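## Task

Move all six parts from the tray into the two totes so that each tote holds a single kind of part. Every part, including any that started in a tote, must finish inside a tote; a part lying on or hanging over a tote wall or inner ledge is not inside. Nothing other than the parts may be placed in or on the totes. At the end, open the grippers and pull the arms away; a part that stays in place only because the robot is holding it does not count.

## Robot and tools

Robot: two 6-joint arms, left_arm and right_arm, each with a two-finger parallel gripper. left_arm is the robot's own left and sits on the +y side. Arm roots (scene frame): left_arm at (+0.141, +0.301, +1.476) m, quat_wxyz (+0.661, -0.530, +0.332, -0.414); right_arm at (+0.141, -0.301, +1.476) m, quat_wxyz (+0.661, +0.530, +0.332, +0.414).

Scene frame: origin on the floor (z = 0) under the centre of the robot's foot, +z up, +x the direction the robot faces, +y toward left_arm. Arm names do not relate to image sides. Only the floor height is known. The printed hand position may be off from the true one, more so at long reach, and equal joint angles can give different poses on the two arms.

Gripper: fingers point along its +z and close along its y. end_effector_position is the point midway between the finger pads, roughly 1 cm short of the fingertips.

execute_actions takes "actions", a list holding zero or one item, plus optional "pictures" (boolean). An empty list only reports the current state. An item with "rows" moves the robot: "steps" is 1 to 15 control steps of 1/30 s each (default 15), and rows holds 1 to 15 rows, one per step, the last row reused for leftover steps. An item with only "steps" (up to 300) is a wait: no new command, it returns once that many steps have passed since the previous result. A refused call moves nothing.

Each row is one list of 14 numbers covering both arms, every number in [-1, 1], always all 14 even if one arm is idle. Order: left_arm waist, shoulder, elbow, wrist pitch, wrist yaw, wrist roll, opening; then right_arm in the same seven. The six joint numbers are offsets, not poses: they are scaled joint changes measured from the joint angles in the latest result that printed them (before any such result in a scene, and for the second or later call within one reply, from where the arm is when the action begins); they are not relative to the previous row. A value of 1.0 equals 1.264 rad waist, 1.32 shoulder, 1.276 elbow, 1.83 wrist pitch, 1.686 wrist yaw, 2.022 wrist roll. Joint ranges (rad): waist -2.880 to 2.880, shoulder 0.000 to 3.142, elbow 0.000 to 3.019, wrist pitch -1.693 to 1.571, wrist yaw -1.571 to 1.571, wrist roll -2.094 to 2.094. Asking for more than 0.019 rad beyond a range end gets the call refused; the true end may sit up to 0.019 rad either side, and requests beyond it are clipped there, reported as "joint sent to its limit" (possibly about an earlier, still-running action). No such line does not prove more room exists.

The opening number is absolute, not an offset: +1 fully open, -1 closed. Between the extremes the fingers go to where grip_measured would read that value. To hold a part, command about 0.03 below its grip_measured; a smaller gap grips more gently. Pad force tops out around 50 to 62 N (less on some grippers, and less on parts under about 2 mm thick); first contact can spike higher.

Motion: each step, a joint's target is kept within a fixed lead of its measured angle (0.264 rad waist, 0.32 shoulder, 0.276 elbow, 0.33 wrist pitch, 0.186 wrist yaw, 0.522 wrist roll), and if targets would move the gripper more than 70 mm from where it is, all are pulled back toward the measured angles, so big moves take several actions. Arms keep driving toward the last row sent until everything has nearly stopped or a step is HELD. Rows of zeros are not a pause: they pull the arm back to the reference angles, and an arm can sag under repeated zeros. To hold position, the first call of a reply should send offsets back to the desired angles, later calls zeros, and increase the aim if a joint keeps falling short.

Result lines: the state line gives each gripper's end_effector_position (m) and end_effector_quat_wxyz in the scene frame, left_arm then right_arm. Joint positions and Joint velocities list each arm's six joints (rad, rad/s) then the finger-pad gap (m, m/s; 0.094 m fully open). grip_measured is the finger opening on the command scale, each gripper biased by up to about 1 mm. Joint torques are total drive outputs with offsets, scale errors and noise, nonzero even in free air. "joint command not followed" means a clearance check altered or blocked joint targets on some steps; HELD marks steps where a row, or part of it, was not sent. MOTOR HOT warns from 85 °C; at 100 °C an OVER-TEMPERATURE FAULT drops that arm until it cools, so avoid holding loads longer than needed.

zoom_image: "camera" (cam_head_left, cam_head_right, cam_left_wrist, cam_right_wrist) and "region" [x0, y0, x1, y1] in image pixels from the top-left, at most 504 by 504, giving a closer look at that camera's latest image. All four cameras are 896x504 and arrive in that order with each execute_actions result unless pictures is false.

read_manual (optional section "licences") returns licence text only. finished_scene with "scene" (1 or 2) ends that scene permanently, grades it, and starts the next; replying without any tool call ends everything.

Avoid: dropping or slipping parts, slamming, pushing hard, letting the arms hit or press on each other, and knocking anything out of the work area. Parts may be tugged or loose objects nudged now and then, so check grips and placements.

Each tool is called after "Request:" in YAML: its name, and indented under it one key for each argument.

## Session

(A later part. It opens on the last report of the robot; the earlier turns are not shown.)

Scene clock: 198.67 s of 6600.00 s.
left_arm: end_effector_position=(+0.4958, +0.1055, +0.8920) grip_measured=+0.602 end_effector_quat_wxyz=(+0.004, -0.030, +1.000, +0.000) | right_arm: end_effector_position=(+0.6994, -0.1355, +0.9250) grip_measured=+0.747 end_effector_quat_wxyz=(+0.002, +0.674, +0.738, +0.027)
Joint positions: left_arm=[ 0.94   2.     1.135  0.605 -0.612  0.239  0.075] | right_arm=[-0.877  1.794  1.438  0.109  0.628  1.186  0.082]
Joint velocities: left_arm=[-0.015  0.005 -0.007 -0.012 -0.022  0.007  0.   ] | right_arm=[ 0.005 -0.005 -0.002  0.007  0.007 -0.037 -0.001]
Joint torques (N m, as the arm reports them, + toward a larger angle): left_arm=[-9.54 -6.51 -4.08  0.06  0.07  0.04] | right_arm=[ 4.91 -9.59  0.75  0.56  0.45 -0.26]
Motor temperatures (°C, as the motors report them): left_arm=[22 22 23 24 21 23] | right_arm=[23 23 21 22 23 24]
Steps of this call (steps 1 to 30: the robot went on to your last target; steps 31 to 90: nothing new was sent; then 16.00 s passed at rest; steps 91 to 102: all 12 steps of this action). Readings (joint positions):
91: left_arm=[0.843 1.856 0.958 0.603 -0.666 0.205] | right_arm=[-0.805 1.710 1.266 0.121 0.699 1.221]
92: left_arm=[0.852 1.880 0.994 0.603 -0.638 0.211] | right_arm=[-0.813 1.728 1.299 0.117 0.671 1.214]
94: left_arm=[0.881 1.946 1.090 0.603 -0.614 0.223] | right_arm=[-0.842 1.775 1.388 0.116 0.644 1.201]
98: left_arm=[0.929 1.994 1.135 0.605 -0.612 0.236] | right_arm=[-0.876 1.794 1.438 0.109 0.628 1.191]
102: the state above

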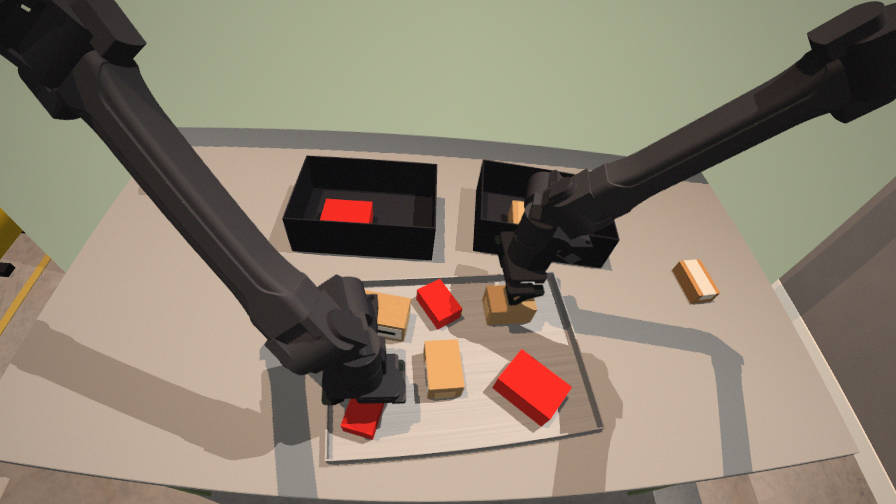

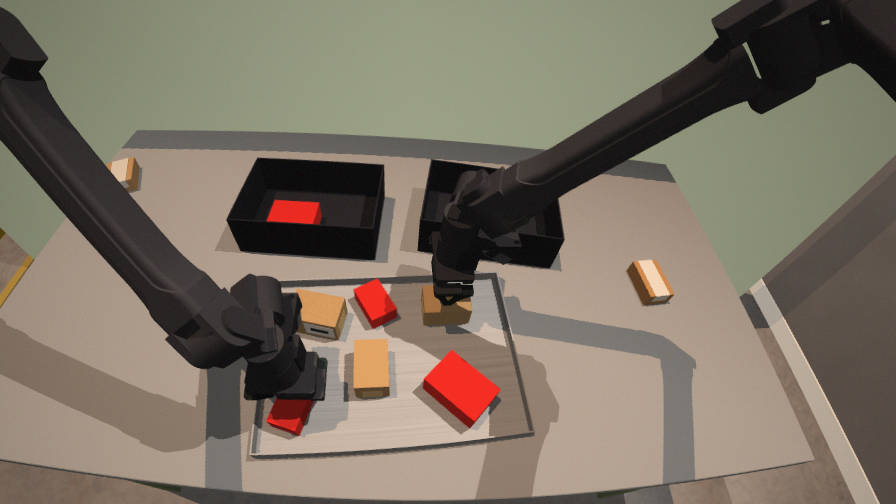

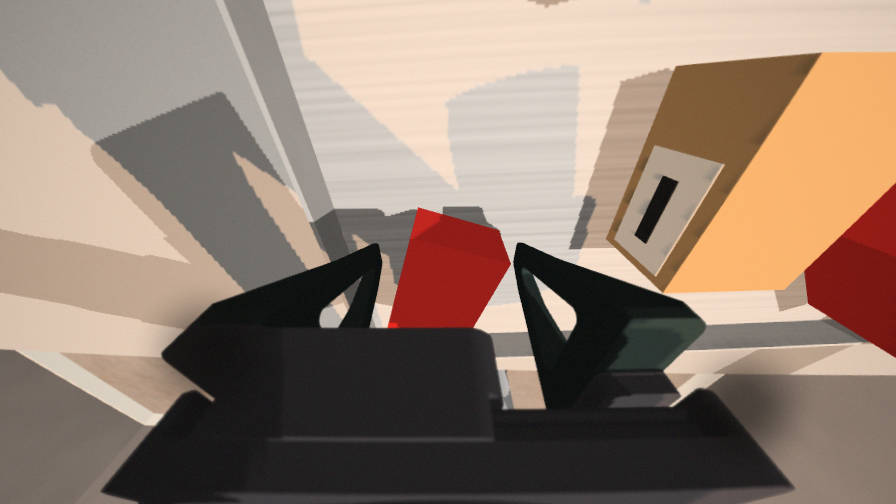

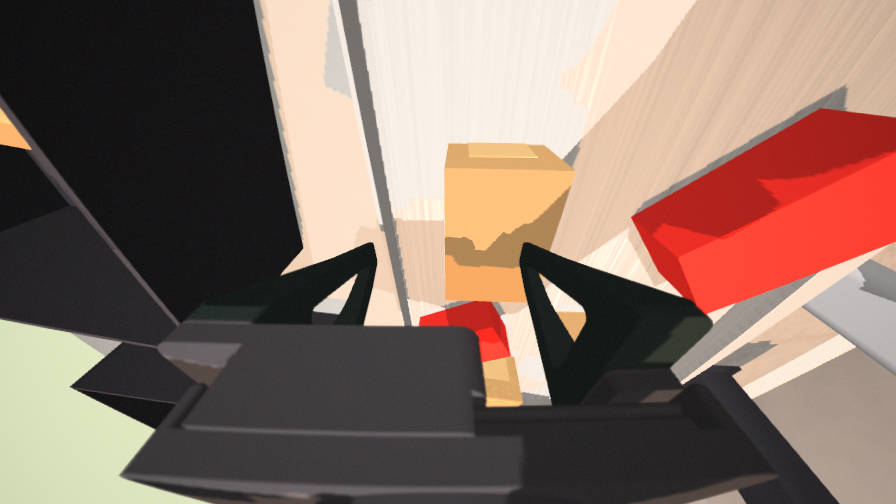

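Request:
execute_actions:
  actions:
    - {"rows": [[0,-0.003,-0.04,0.027,0.003,0.143,0.6,0.036,-0.074,0,0,0,0,0.745],[0,-0.003,-0.04,0.027,0.003,0.143,0.6,0.036,-0.074,0,0,0,0,0.745],[0,-0.003,-0.04,0.027,0.003,0.143,0.6,0.036,-0.074,-0.103,0.007,0.052,0,0.745],[0,-0.003,-0.04,0.027,0.003,0.143,0.6,0.036,-0.074,-0.103,0.007,0.052,0,0.745],[0,-0.003,-0.04,0.027,0.003,0.143,0.6,0.036,-0.074,-0.103,0.007,0.052,0,0.745],[0,-0.003,-0.04,0.027,0.003,0.143,0.6,0.036,-0.074,-0.103,0.007,0.052,0,0.745],[0,-0.003,-0.04,0.027,0.003,0.143,0.6,0.036,-0.074,-0.103,0.007,0.052,0,0.745],[0,-0.003,-0.04,0.027,0.003,0.143,0.6,0.036,-0.074,-0.103,0.007,0.052,0,0.745],[0,-0.003,-0.04,0.027,0.003,0.143,0.6,-0.039,-0.074,-0.103,0.007,0.052,0,0.745],[0,-0.003,-0.04,0.027,0.003,0.143,0.6,-0.039,-0.074,-0.103,0.007,0.052,0,0.745],[0,-0.003,-0.04,0.027,0.003,0.143,0.6,-0.039,-0.074,-0.103,0.007,0.052,0,0.745],[0,-0.003,-0.04,0.027,0.003,0.143,0.6,-0.039,0.012,0.006,0.005,0.002,-0.004,0.745]], "steps": 15}

Request:
execute_actions:
  actions:
    - {"steps": 10}

Scene clock: 227.70 s of 6600.00 s.
left_arm: end_effector_position=(+0.4880, +0.1060, +0.8967) grip_measured=+0.602 end_effector_quat_wxyz=(+0.006, +0.100, +0.995, +0.000) | right_arm: end_effector_position=(+0.6960, -0.1654, +0.9218) grip_measured=+0.747 end_effector_quat_wxyz=(+0.014, +0.677, +0.736, +0.003)
Joint positions: left_arm=[ 0.94   1.999  1.109  0.634 -0.609  0.503  0.075] | right_arm=[-0.907  1.767  1.419  0.108  0.653  1.183  0.082]
Joint velocities: left_arm=[ 0.005 -0.005  0.002  0.002 -0.037  0.081 -0.001] | right_arm=[ 0.181 -0.034 -0.007 -0.271  0.637 -0.212 -0.001]
Joint torques (N m, as the arm reports them, + toward a larger angle): left_arm=[-9.8  -6.11 -5.3   0.7   0.15  0.04] | right_arm=[ 5.49 -7.79  1.93  2.12 -1.75  0.2 ]
Motor temperatures (°C, as the motors report them): left_arm=[22 22 24 24 21 23] | right_arm=[23 23 21 22 23 24]
Steps of this call (steps 1 to 15: the robot went on to your last target; steps 16 to 90: nothing new was sent; then 25.53 s passed at rest; steps 91 to 105: all 15 steps of this action). Readings (joint positions):
91: left_arm=[0.940 2.000 1.133 0.611 -0.610 0.281] | right_arm=[-0.873 1.789 1.437 0.109 0.628 1.184]
92: left_arm=[0.940 1.999 1.128 0.622 -0.610 0.328] | right_arm=[-0.872 1.783 1.434 0.109 0.628 1.184]
94: left_arm=[0.940 1.999 1.119 0.632 -0.609 0.395] | right_arm=[-0.866 1.752 1.393 0.116 0.692 1.184]
98: left_arm=[0.940 1.999 1.109 0.633 -0.609 0.465] | right_arm=[-0.858 1.698 1.314 0.117 0.712 1.184]
105: the state above

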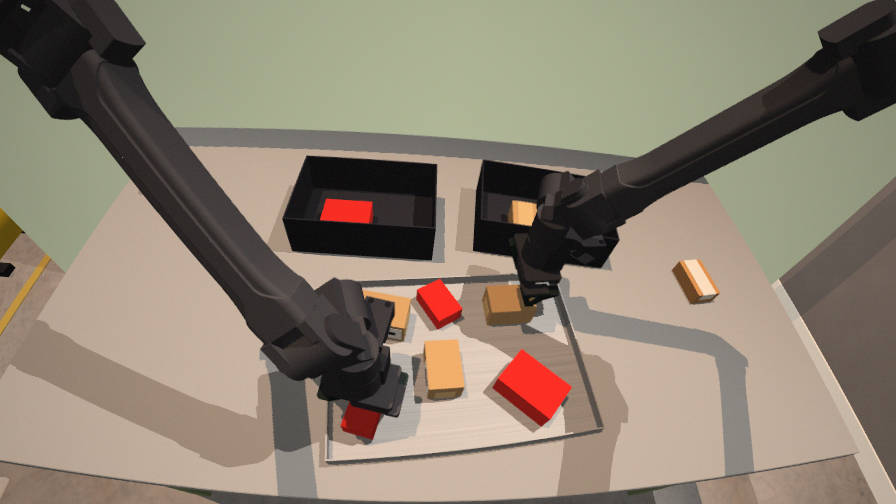

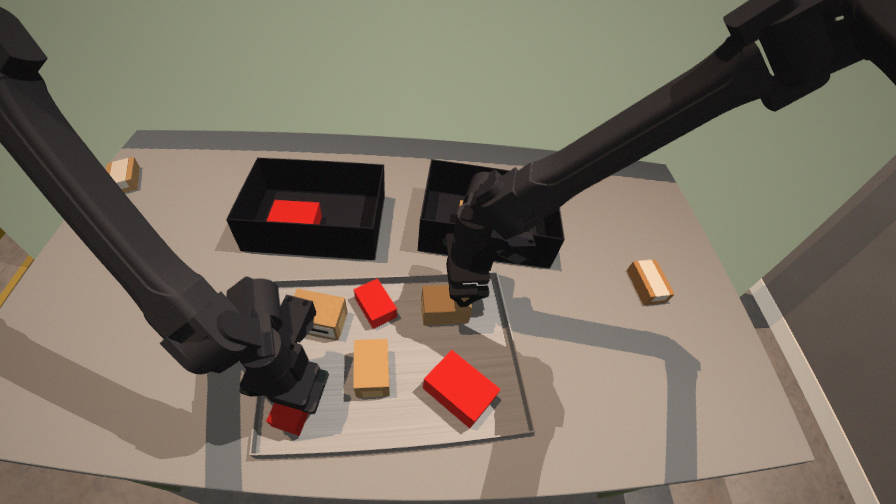

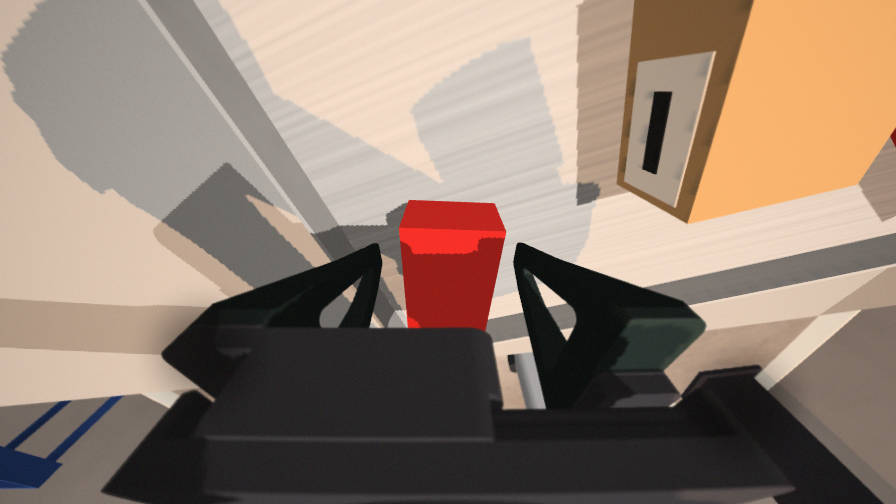

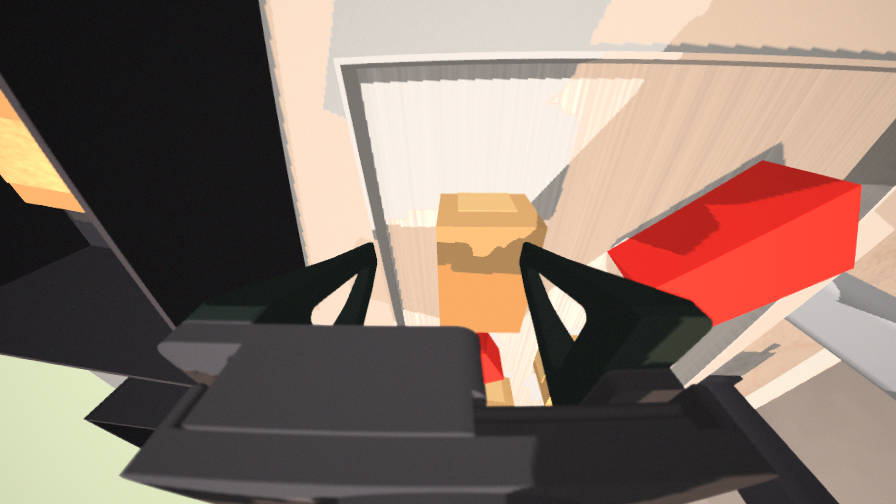

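Scene clock: 228.03 s of 6600.00 s.
left_arm: end_effector_position=(+0.4880, +0.1060, +0.8967) grip_measured=+0.602 end_effector_quat_wxyz=(+0.006, +0.105, +0.994, +0.000) | right_arm: end_effector_position=(+0.6991, -0.1605, +0.9235) grip_measured=+0.747 end_effector_quat_wxyz=(+0.014, +0.675, +0.738, +0.007)
Joint positions: left_arm=[ 0.94   1.999  1.109  0.634 -0.609  0.512  0.075] | right_arm=[-0.9    1.77   1.425  0.106  0.652  1.177  0.082]
Joint velocities: left_arm=[-0.005 -0.005  0.012  0.002 -0.051 -0.037 -0.   ] | right_arm=[ 0.005 -0.005 -0.007 -0.002 -0.066  0.022  0.001]
Joint torques (N m, as the arm reports them, + toward a larger angle): left_arm=[-9.65 -6.04 -5.27  0.76  0.16  0.05] | right_arm=[ 5.35 -7.84  1.7   0.93 -0.68 -0.08]
Motor temperatures (°C, as the motors report them): left_arm=[22 22 24 24 21 23] | right_arm=[23 23 21 22 23 24]
Steps of this call (steps 1 to 10: the robot went on to your last target). Readings (joint positions):
1: left_arm=[0.940 1.999 1.109 0.634 -0.609 0.505] | right_arm=[-0.900 1.767 1.424 0.106 0.649 1.181]
2: left_arm=[0.940 1.999 1.109 0.634 -0.609 0.507] | right_arm=[-0.900 1.770 1.425 0.106 0.652 1.178]
4: left_arm=[0.940 1.999 1.109 0.634 -0.609 0.509] | right_arm=[-0.900 1.770 1.425 0.106 0.652 1.178]
8: left_arm=[0.940 1.999 1.109 0.634 -0.609 0.511] | right_arm=[-0.900 1.770 1.425 0.106 0.652 1.177]
10: the state above

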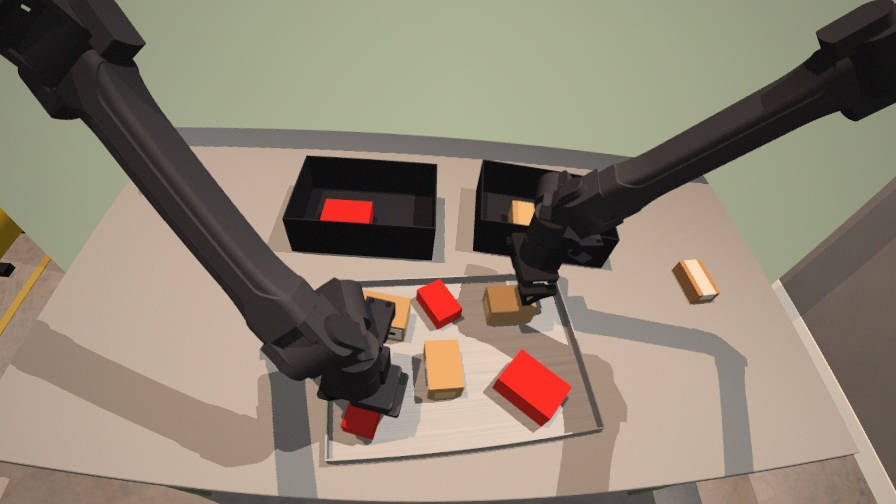

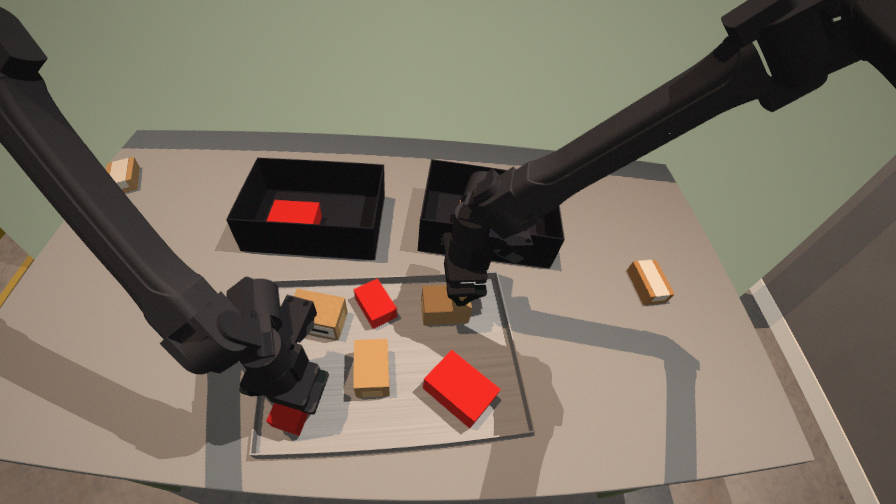

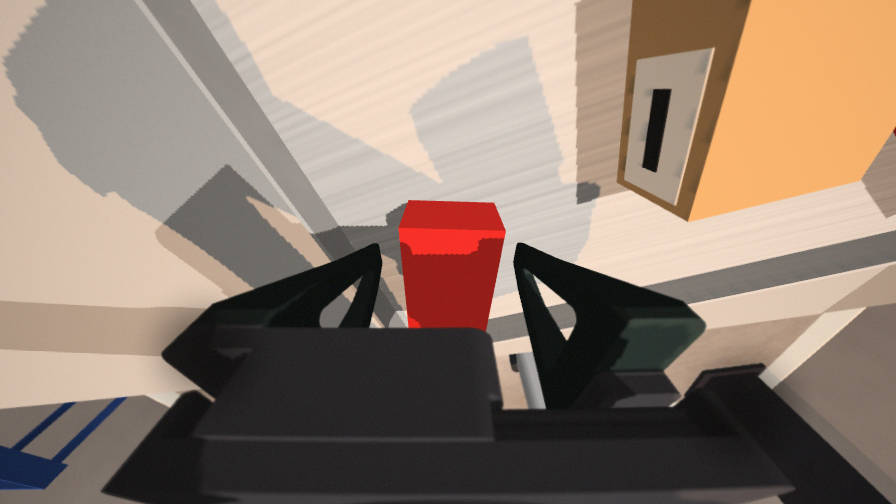

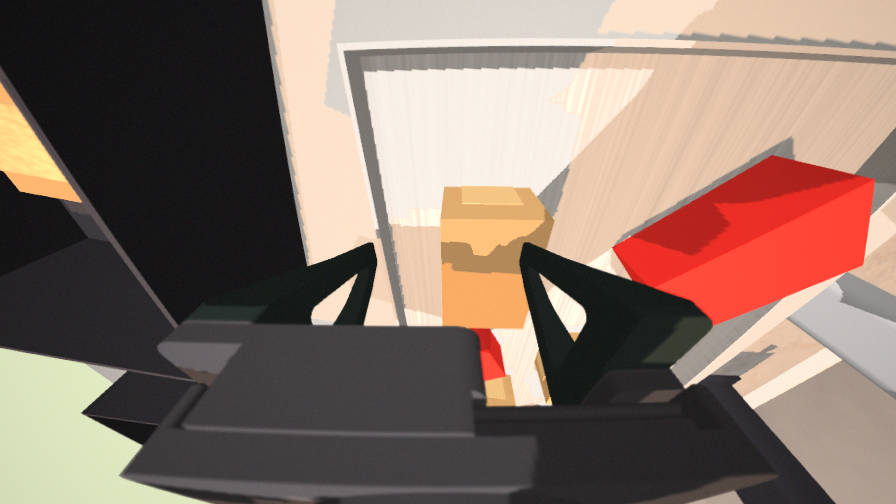

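Request:
execute_actions:
  actions:
    - {"rows": [[0,0,0,0,0,0,-0.02,0.047,0,0,0,0,0,0.9],[0,0,0,0,0,0,-0.02,0.047,0,0,0,0,0,0.9],[0,0,0,0,0,0,-0.02,0.047,0,0,0,0,0,0.9],[0,0,0,0,0,0,-0.02,0.047,0,0,0,0,0,0.9],[0,0,0,0,0,0,-0.02,0.047,-0.027,-0.074,0.012,0.03,0,0.9]], "steps": 14}

Scene clock: 241.90 s of 6600.00 s.
left_arm: end_effector_position=(+0.4879, +0.1061, +0.8967) grip_measured=+0.026 end_effector_quat_wxyz=(+0.005, +0.105, +0.994, +0.000) | right_arm: end_effector_position=(+0.6648, -0.1408, +0.9469) grip_measured=+0.898 end_effector_quat_wxyz=(-0.003, +0.658, +0.753, -0.005)
Joint positions: left_arm=[ 0.94   1.999  1.109  0.634 -0.609  0.513  0.048] | right_arm=[-0.86   1.746  1.328  0.12   0.698  1.177  0.089]
Joint velocities: left_arm=[-0.015 -0.005 -0.002 -0.007  0.051 -0.022  0.001] | right_arm=[ 0.005 -0.024 -0.012  0.007 -0.037  0.066  0.001]
Joint torques (N m, as the arm reports them, + toward a larger angle): left_arm=[-9.72 -5.82 -3.25 -0.13  0.07 -0.14] | right_arm=[  8.05 -11.14   0.03   0.77   0.4   -0.06]
Motor temperatures (°C, as the motors report them): left_arm=[22 22 24 24 21 23] | right_arm=[23 23 21 22 23 24]
Steps of this call (steps 1 to 15: the robot went on to your last target; steps 16 to 90: nothing new was sent; then 10.40 s passed at rest; steps 91 to 104: all 14 steps of this action). Readings (joint positions):
91: left_arm=[0.940 1.999 1.109 0.634 -0.609 0.513] | right_arm=[-0.895 1.768 1.425 0.106 0.655 1.177]
92: left_arm=[0.940 1.999 1.109 0.634 -0.609 0.513] | right_arm=[-0.891 1.768 1.426 0.106 0.655 1.177]
94: left_arm=[0.940 1.999 1.109 0.634 -0.609 0.513] | right_arm=[-0.880 1.768 1.426 0.106 0.655 1.177]
98: left_arm=[0.940 1.999 1.109 0.634 -0.609 0.513] | right_arm=[-0.861 1.747 1.359 0.120 0.696 1.177]
104: the state above

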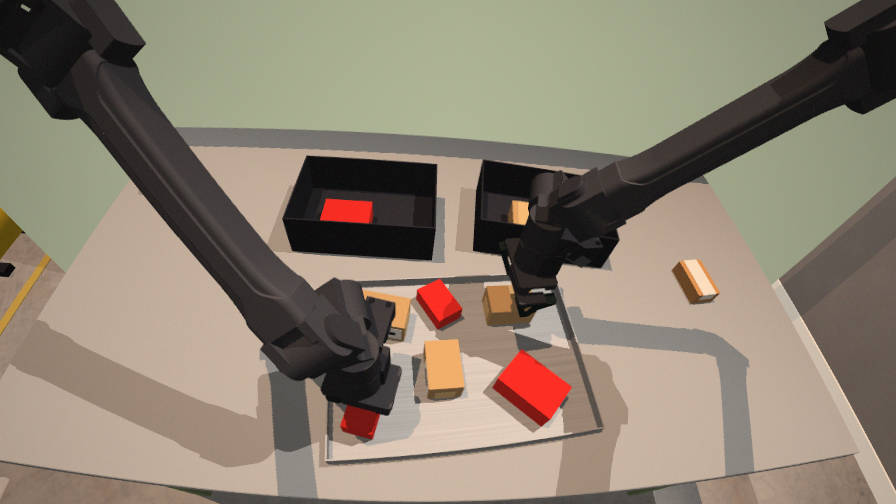

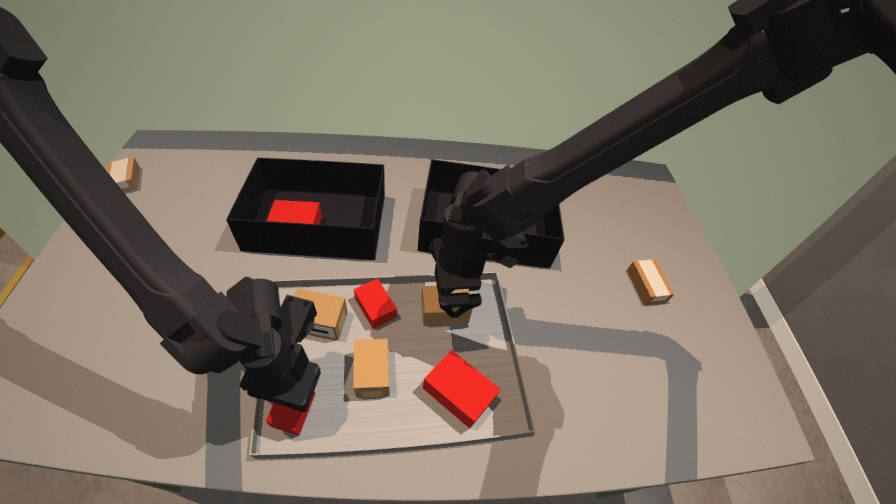

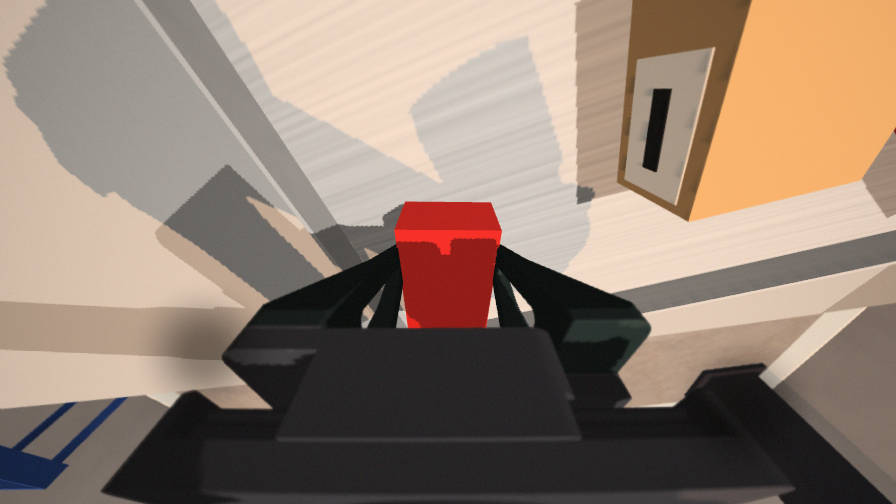

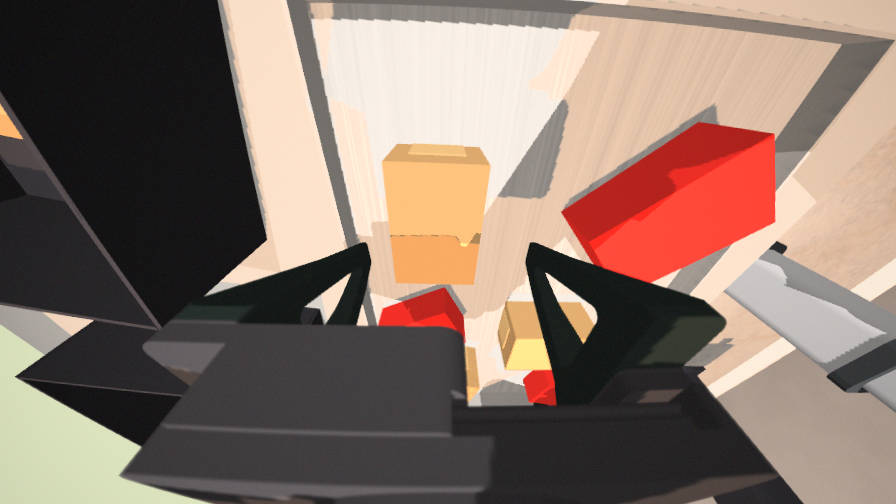

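Request:
execute_actions:
  actions:
    - {"rows": [[-0.112,0,0,0,0,0,-0.02,-0.054,0.033,0.046,0,-0.018,0,0.9],[-0.112,0,0,0,0,0,-0.02,-0.054,0.033,0.046,0,-0.018,0,0.9],[-0.112,-0.146,-0.185,0,-0.08,-0.023,-0.02,-0.054,0.067,0.093,0,-0.035,0,0.9]], "steps": 13}

Scene clock: 254.70 s of 6600.00 s.
left_arm: end_effector_position=(+0.4993, +0.1030, +1.0074) grip_measured=+0.026 end_effector_quat_wxyz=(+0.010, +0.113, +0.994, -0.001) | right_arm: end_effector_position=(+0.6798, -0.1555, +0.8997) grip_measured=+0.898 end_effector_quat_wxyz=(+0.008, +0.672, +0.740, -0.003)
Joint positions: left_arm=[ 0.797  1.791  0.879  0.634 -0.742  0.486  0.048] | right_arm=[-0.921  1.824  1.447  0.119  0.643  1.177  0.089]
Joint velocities: left_arm=[-0.005  0.005  0.027  0.012 -0.037  0.051  0.001] | right_arm=[-0.005 -0.005  0.002  0.012 -0.051  0.081  0.   ]
Joint torques (N m, as the arm reports them, + toward a larger angle): left_arm=[-9.59 -4.74 -3.51 -0.15  0.03 -0.29] | right_arm=[ 6.6  -9.36  0.09  0.43 -0.02 -0.07]
Motor temperatures (°C, as the motors report them): left_arm=[22 22 24 24 21 23] | right_arm=[23 23 21 22 23 24]
Steps of this call (steps 1 to 15: the robot went on to your last target; steps 16 to 90: nothing new was sent; then 9.37 s passed at rest; steps 91 to 103: all 13 steps of this action). Readings (joint positions):
91: left_arm=[0.936 1.999 1.109 0.634 -0.610 0.513] | right_arm=[-0.863 1.748 1.333 0.120 0.687 1.177]
92: left_arm=[0.929 1.999 1.109 0.634 -0.612 0.513] | right_arm=[-0.868 1.755 1.346 0.120 0.677 1.177]
94: left_arm=[0.900 1.972 1.069 0.634 -0.684 0.508] | right_arm=[-0.885 1.784 1.397 0.119 0.651 1.177]
98: left_arm=[0.828 1.839 0.900 0.634 -0.741 0.494] | right_arm=[-0.915 1.819 1.447 0.119 0.643 1.177]
103: the state above

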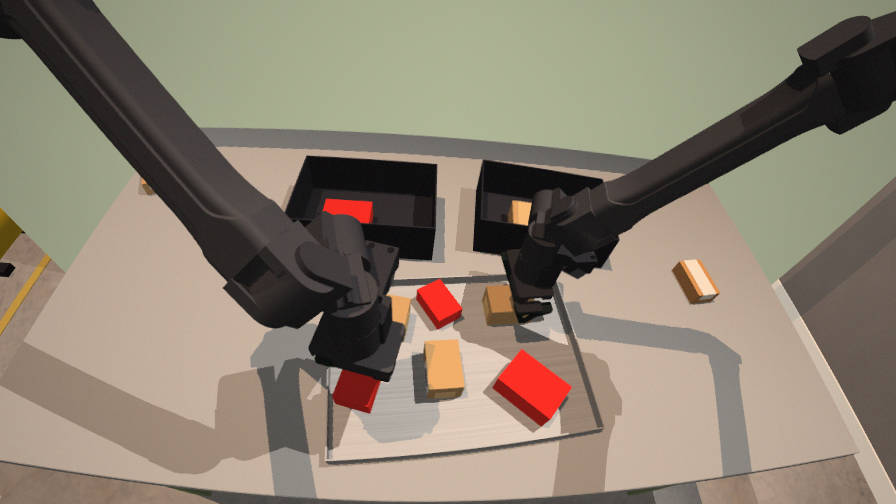

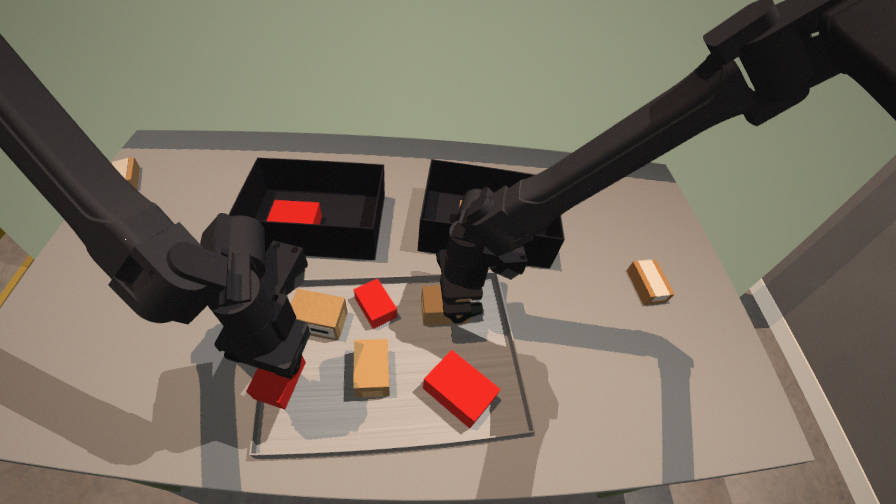

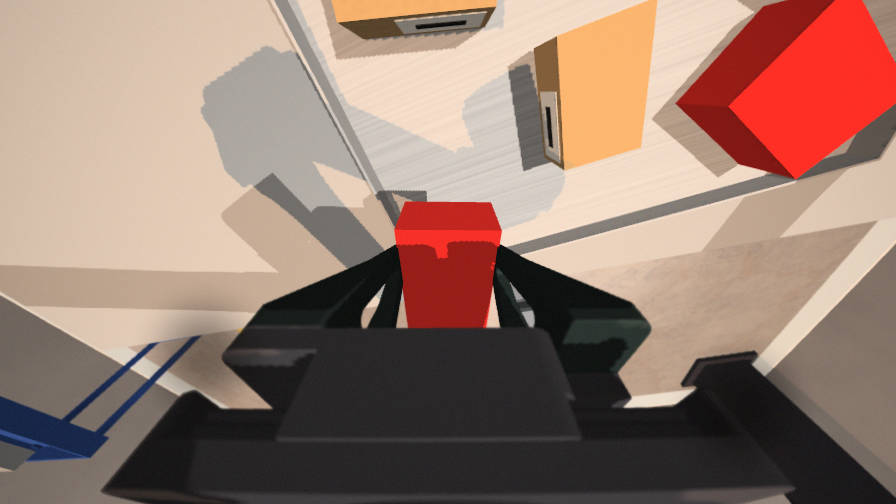

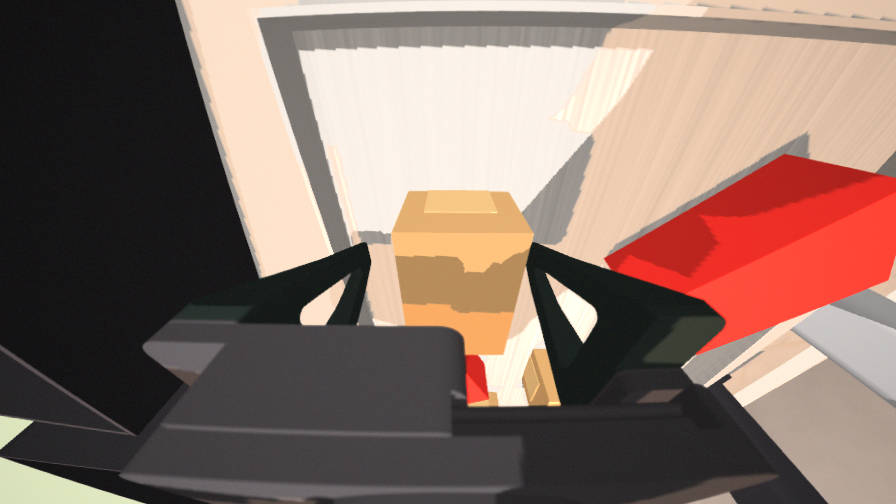

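Request:
execute_actions:
  actions: []

Scene clock: 263.87 s of 6600.00 s.
left_arm: end_effector_position=(+0.4818, +0.1072, +0.9974) grip_measured=+0.026 end_effector_quat_wxyz=(-0.006, +0.118, +0.993, +0.005) | right_arm: end_effector_position=(+0.6798, -0.1555, +0.8997) grip_measured=+0.898 end_effector_quat_wxyz=(+0.008, +0.672, +0.740, -0.003)
Joint positions: left_arm=[ 0.818  1.819  0.879  0.634 -0.745  0.482  0.048] | right_arm=[-0.921  1.824  1.447  0.119  0.643  1.177  0.089]
Joint velocities: left_arm=[-0.005  0.005  0.007 -0.012  0.066 -0.095  0.   ] | right_arm=[-0.005 -0.015 -0.002  0.002  0.051  0.081 -0.   ]
Joint torques (N m, as the arm reports them, + toward a larger angle): left_arm=[-10.83  -6.31  -3.56  -0.2    0.09  -0.29] | right_arm=[  6.87 -10.08   0.02   0.47   0.01  -0.07]
Motor temperatures (°C, as the motors report them): left_arm=[23 22 24 24 21 23] | right_arm=[23 23 21 22 23 24]
Steps of this call (steps 1 to 30: the robot went on to your last target; steps 31 to 150: nothing new was sent; then 4.17 s passed at rest). Readings (joint positions):
1: left_arm=[0.797 1.792 0.879 0.634 -0.742 0.485] | right_arm=[-0.921 1.824 1.447 0.119 0.643 1.177]
2: left_arm=[0.797 1.793 0.879 0.634 -0.742 0.484] | right_arm=[-0.921 1.824 1.447 0.119 0.643 1.177]
4: left_arm=[0.797 1.797 0.879 0.634 -0.742 0.483] | right_arm=[-0.921 1.824 1.447 0.119 0.643 1.177]
8: left_arm=[0.797 1.802 0.879 0.634 -0.742 0.483] | right_arm=[-0.921 1.824 1.447 0.119 0.643 1.177]
150: the state above
All arms were judged still, so your last target was given up. Only a new action makes them travel on or press farther. Fingers that are still opening or closing keep moving.

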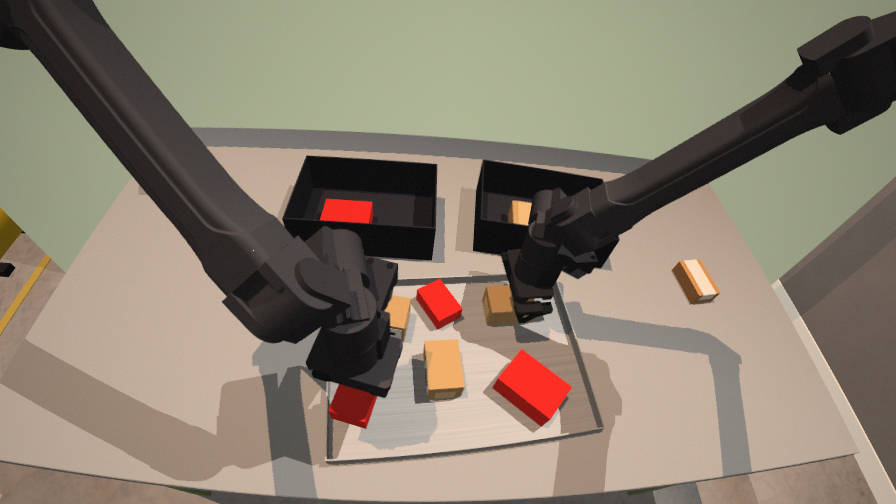

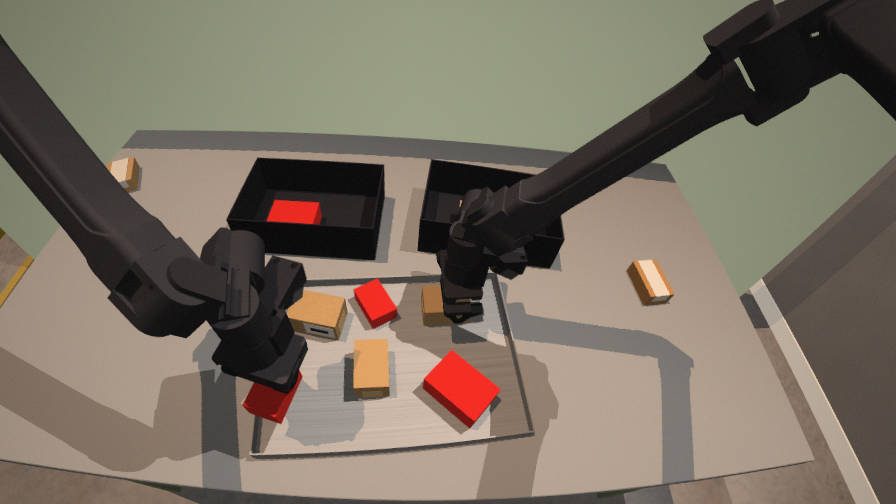

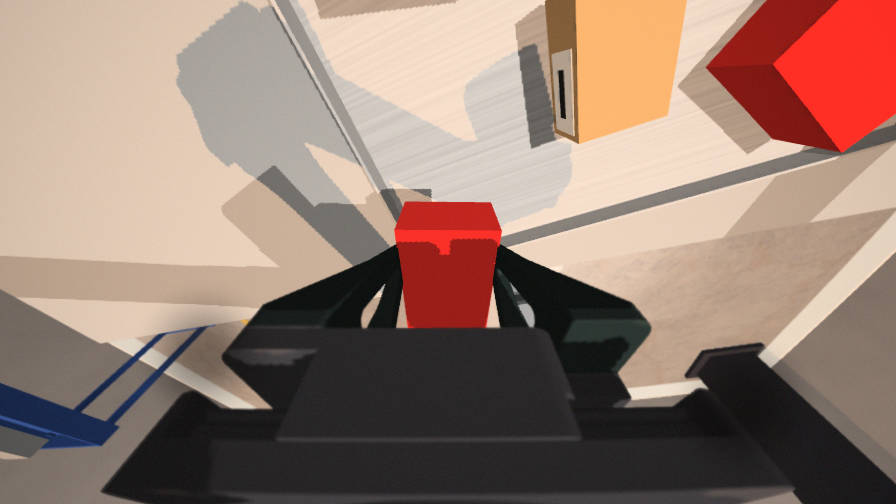

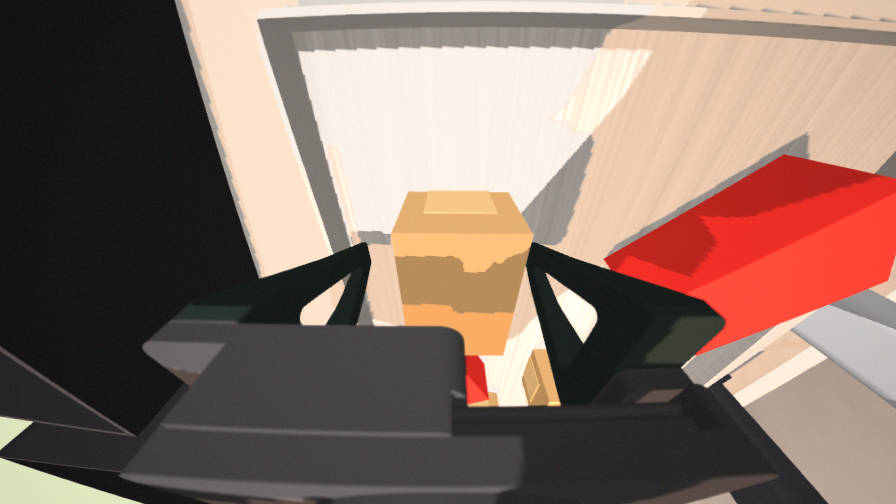

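Request:
execute_actions:
  actions:
    - {"rows": [[-0.146,-0.187,0.637,-0.607,-0.086,-0.126,-0.02,0,0,0,0,0,0,0.17]], "steps": 15}
  pictures: false

Scene clock: 270.70 s of 6600.00 s.
left_arm: end_effector_position=(+0.7199, +0.1283, +1.0185) grip_measured=+0.026 end_effector_quat_wxyz=(+0.029, +0.022, +0.998, +0.041) | right_arm: end_effector_position=(+0.6798, -0.1557, +0.8997) grip_measured=+0.238 end_effector_quat_wxyz=(+0.008, +0.672, +0.740, -0.003)
Joint positions: left_arm=[ 0.731  1.669  1.326  0.14  -0.876  0.347  0.048] | right_arm=[-0.921  1.824  1.447  0.119  0.644  1.177  0.058]
Joint velocities: left_arm=[-0.151 -0.249  1.17  -1.199 -0.051 -0.227 -0.   ] | right_arm=[-0.005 -0.005  0.007 -0.007 -0.037  0.095  0.   ]
Joint torques (N m, as the arm reports them, + toward a larger angle): left_arm=[-13.07 -10.22   0.89  -0.34  -0.1   -0.31] | right_arm=[  7.28 -10.9   -0.06   0.43   0.14  -0.08]
Motor temperatures (°C, as the motors report them): left_arm=[23 23 24 24 21 23] | right_arm=[23 23 21 22 23 24]
Steps of this call (steps 1 to 90: nothing new was sent; then 3.33 s passed at rest; steps 91 to 105: all 15 steps of this action). Readings (joint positions):
91: left_arm=[0.815 1.815 0.887 0.617 -0.766 0.472] | right_arm=[-0.921 1.824 1.447 0.119 0.643 1.177]
92: left_arm=[0.812 1.812 0.903 0.581 -0.788 0.460] | right_arm=[-0.921 1.824 1.447 0.119 0.644 1.177]
94: left_arm=[0.801 1.797 0.951 0.518 -0.818 0.439] | right_arm=[-0.921 1.824 1.447 0.119 0.644 1.177]
98: left_arm=[0.773 1.747 1.069 0.393 -0.853 0.402] | right_arm=[-0.921 1.824 1.447 0.119 0.644 1.177]
105: the state above

Request:
execute_actions:
  actions:
    - {"rows": [[-0.077,-0.074,0.287,-0.339,-0.008,-0.059,-0.02,0.04,0,0,0,0.01,0,0.19],[-0.077,-0.074,0.287,-0.339,-0.008,-0.059,-0.02,0.08,-0.03,-0.03,0,0.03,0,0.19],[-0.077,-0.074,0.287,-0.339,-0.008,-0.059,-0.02,0.117,-0.1,-0.1,-0.015,0.05,0,0.19],[-0.077,-0.074,0.287,-0.339,-0.008,-0.059,-0.02,0.117,-0.187,-0.191,-0.031,0.068,0,0.19]], "steps": 15}

Scene clock: 278.30 s of 6600.00 s.
left_arm: end_effector_position=(+0.8596, +0.1702, +1.0997) grip_measured=+0.026 end_effector_quat_wxyz=(+0.004, +0.030, +1.000, +0.000) | right_arm: end_effector_position=(+0.6804, -0.1509, +1.0232) grip_measured=+0.238 end_effector_quat_wxyz=(-0.002, +0.650, +0.760, +0.006)
Joint positions: left_arm=[ 0.65   1.577  1.696 -0.46  -0.889  0.242  0.048] | right_arm=[-0.78   1.577  1.206  0.067  0.754  1.177  0.058]
Joint velocities: left_arm=[ 0.005 -0.005 -0.002 -0.032 -0.066 -0.066  0.001] | right_arm=[ 0.005 -0.103  0.032 -0.007  0.007 -0.022  0.001]
Joint torques (N m, as the arm reports them, + toward a larger angle): left_arm=[-12.44 -10.8    2.64  -1.09   0.01  -0.29] | right_arm=[ 7.33 -8.91 -0.09  0.22  0.33 -0.07]
Motor temperatures (°C, as the motors report them): left_arm=[23 23 24 24 21 23] | right_arm=[23 23 21 22 23 24]
Steps of this call (steps 1 to 45: the robot went on to your last target; steps 46 to 110: nothing new was sent; then 3.43 s passed at rest; steps 111 to 125: all 15 steps of this action). Readings (joint positions):
111: left_arm=[0.650 1.577 1.696 -0.460 -0.889 0.242] | right_arm=[-0.921 1.824 1.447 0.119 0.649 1.177]
112: left_arm=[0.650 1.577 1.696 -0.460 -0.889 0.242] | right_arm=[-0.916 1.824 1.444 0.119 0.668 1.177]
114: left_arm=[0.650 1.577 1.696 -0.460 -0.889 0.242] | right_arm=[-0.900 1.800 1.406 0.117 0.705 1.177]
118: left_arm=[0.650 1.577 1.696 -0.460 -0.889 0.242] | right_arm=[-0.844 1.680 1.245 0.082 0.749 1.177]
125: the state above

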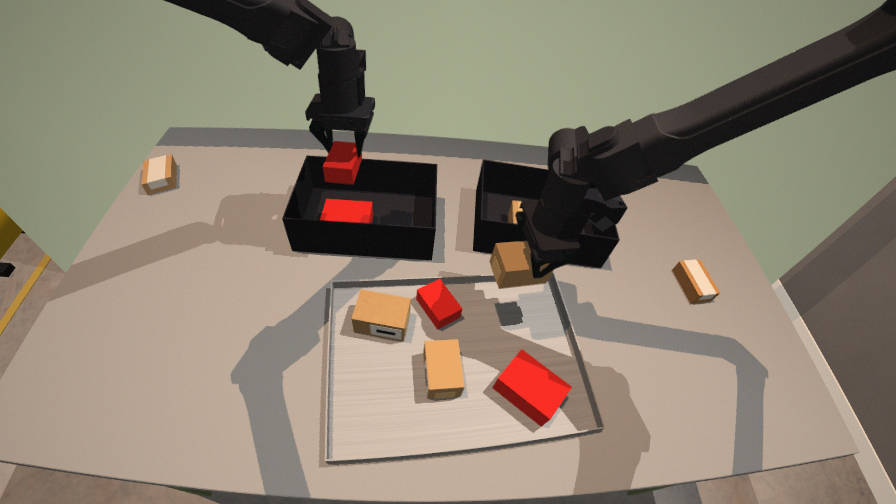

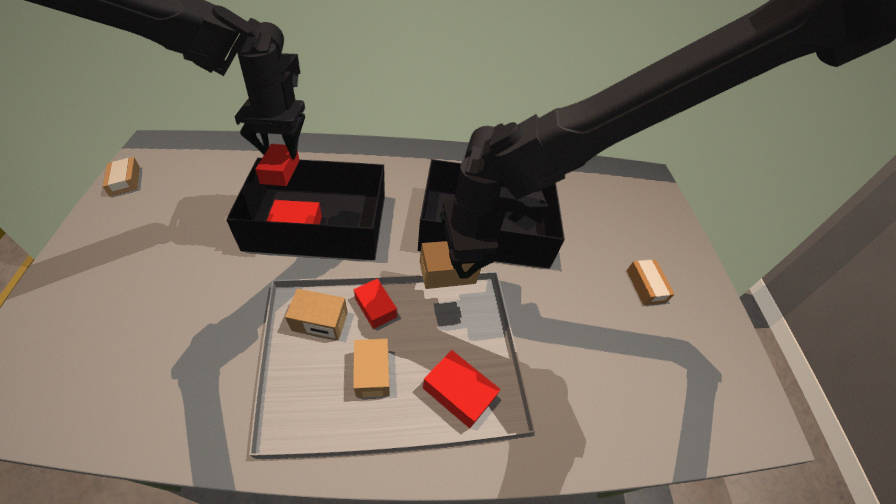

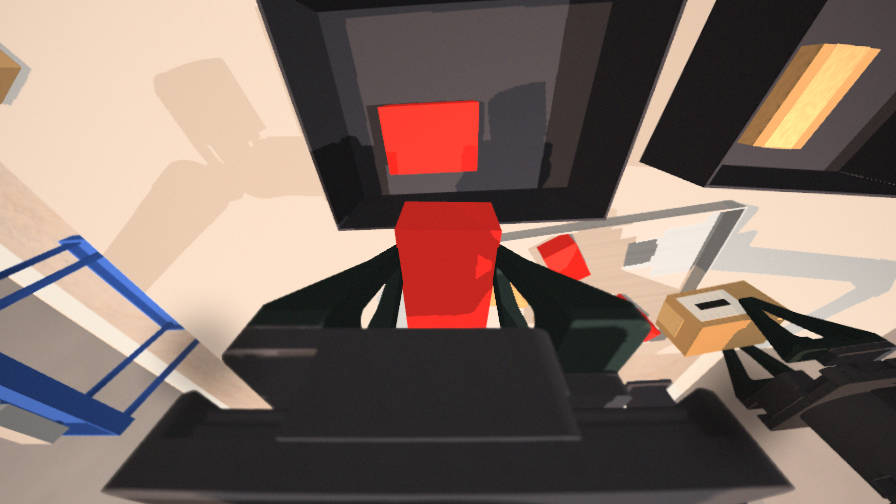

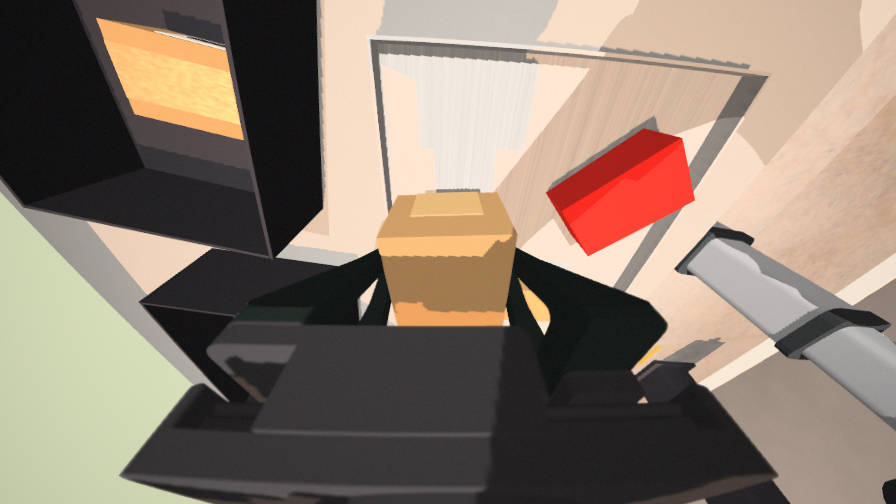

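Request:
zoom_image:
  camera: "cam_left_wrist"
  region: [240, 0, 700, 260]

Request:
zoom_image:
  camera: "cam_head_left"
  region: [270, 130, 640, 290]

Region (240, 0, 700, 260) of cam_left_wrist's 896x504 image, scaled by 1.096, with more detail than that image has; it fills the top 285 rows of this view, and the rest is white.

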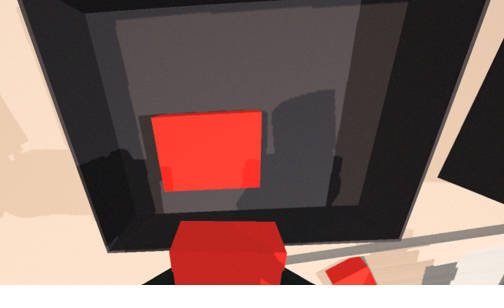

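Region (270, 130, 640, 290) of cam_head_left's 896x504 image, scaled by 1.362, with more detail than that image has; it fills the top 218 rows of this view, and the rest is white.

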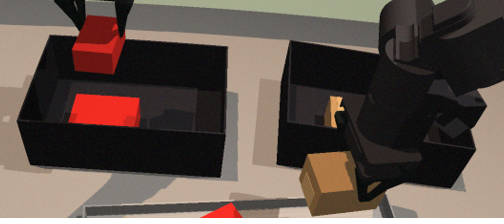

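Request:
zoom_image:
  camera: "cam_left_wrist"
  region: [460, 0, 700, 240]

Request:
zoom_image:
  camera: "cam_left_wrist"
  region: [240, 0, 480, 240]

Region (460, 0, 700, 240) of cam_left_wrist's 896x504 image, scaled by 2.100, with more detail than that image has.

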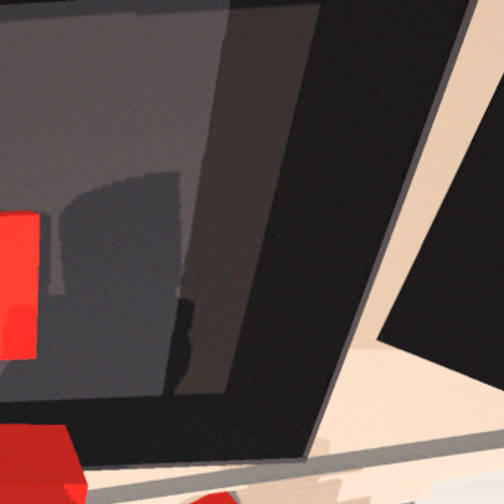

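Region (240, 0, 480, 240) of cam_left_wrist's 896x504 image, scaled by 2.100, with more detail than that image has.

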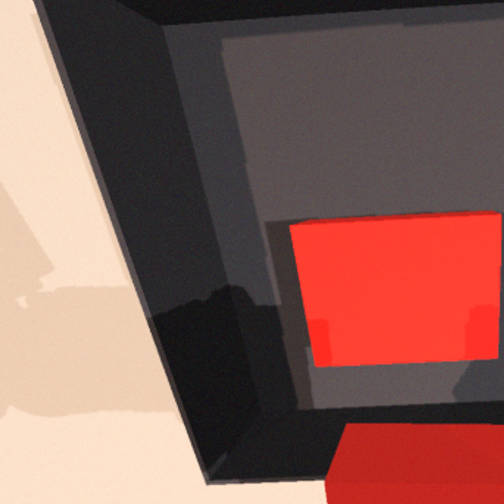

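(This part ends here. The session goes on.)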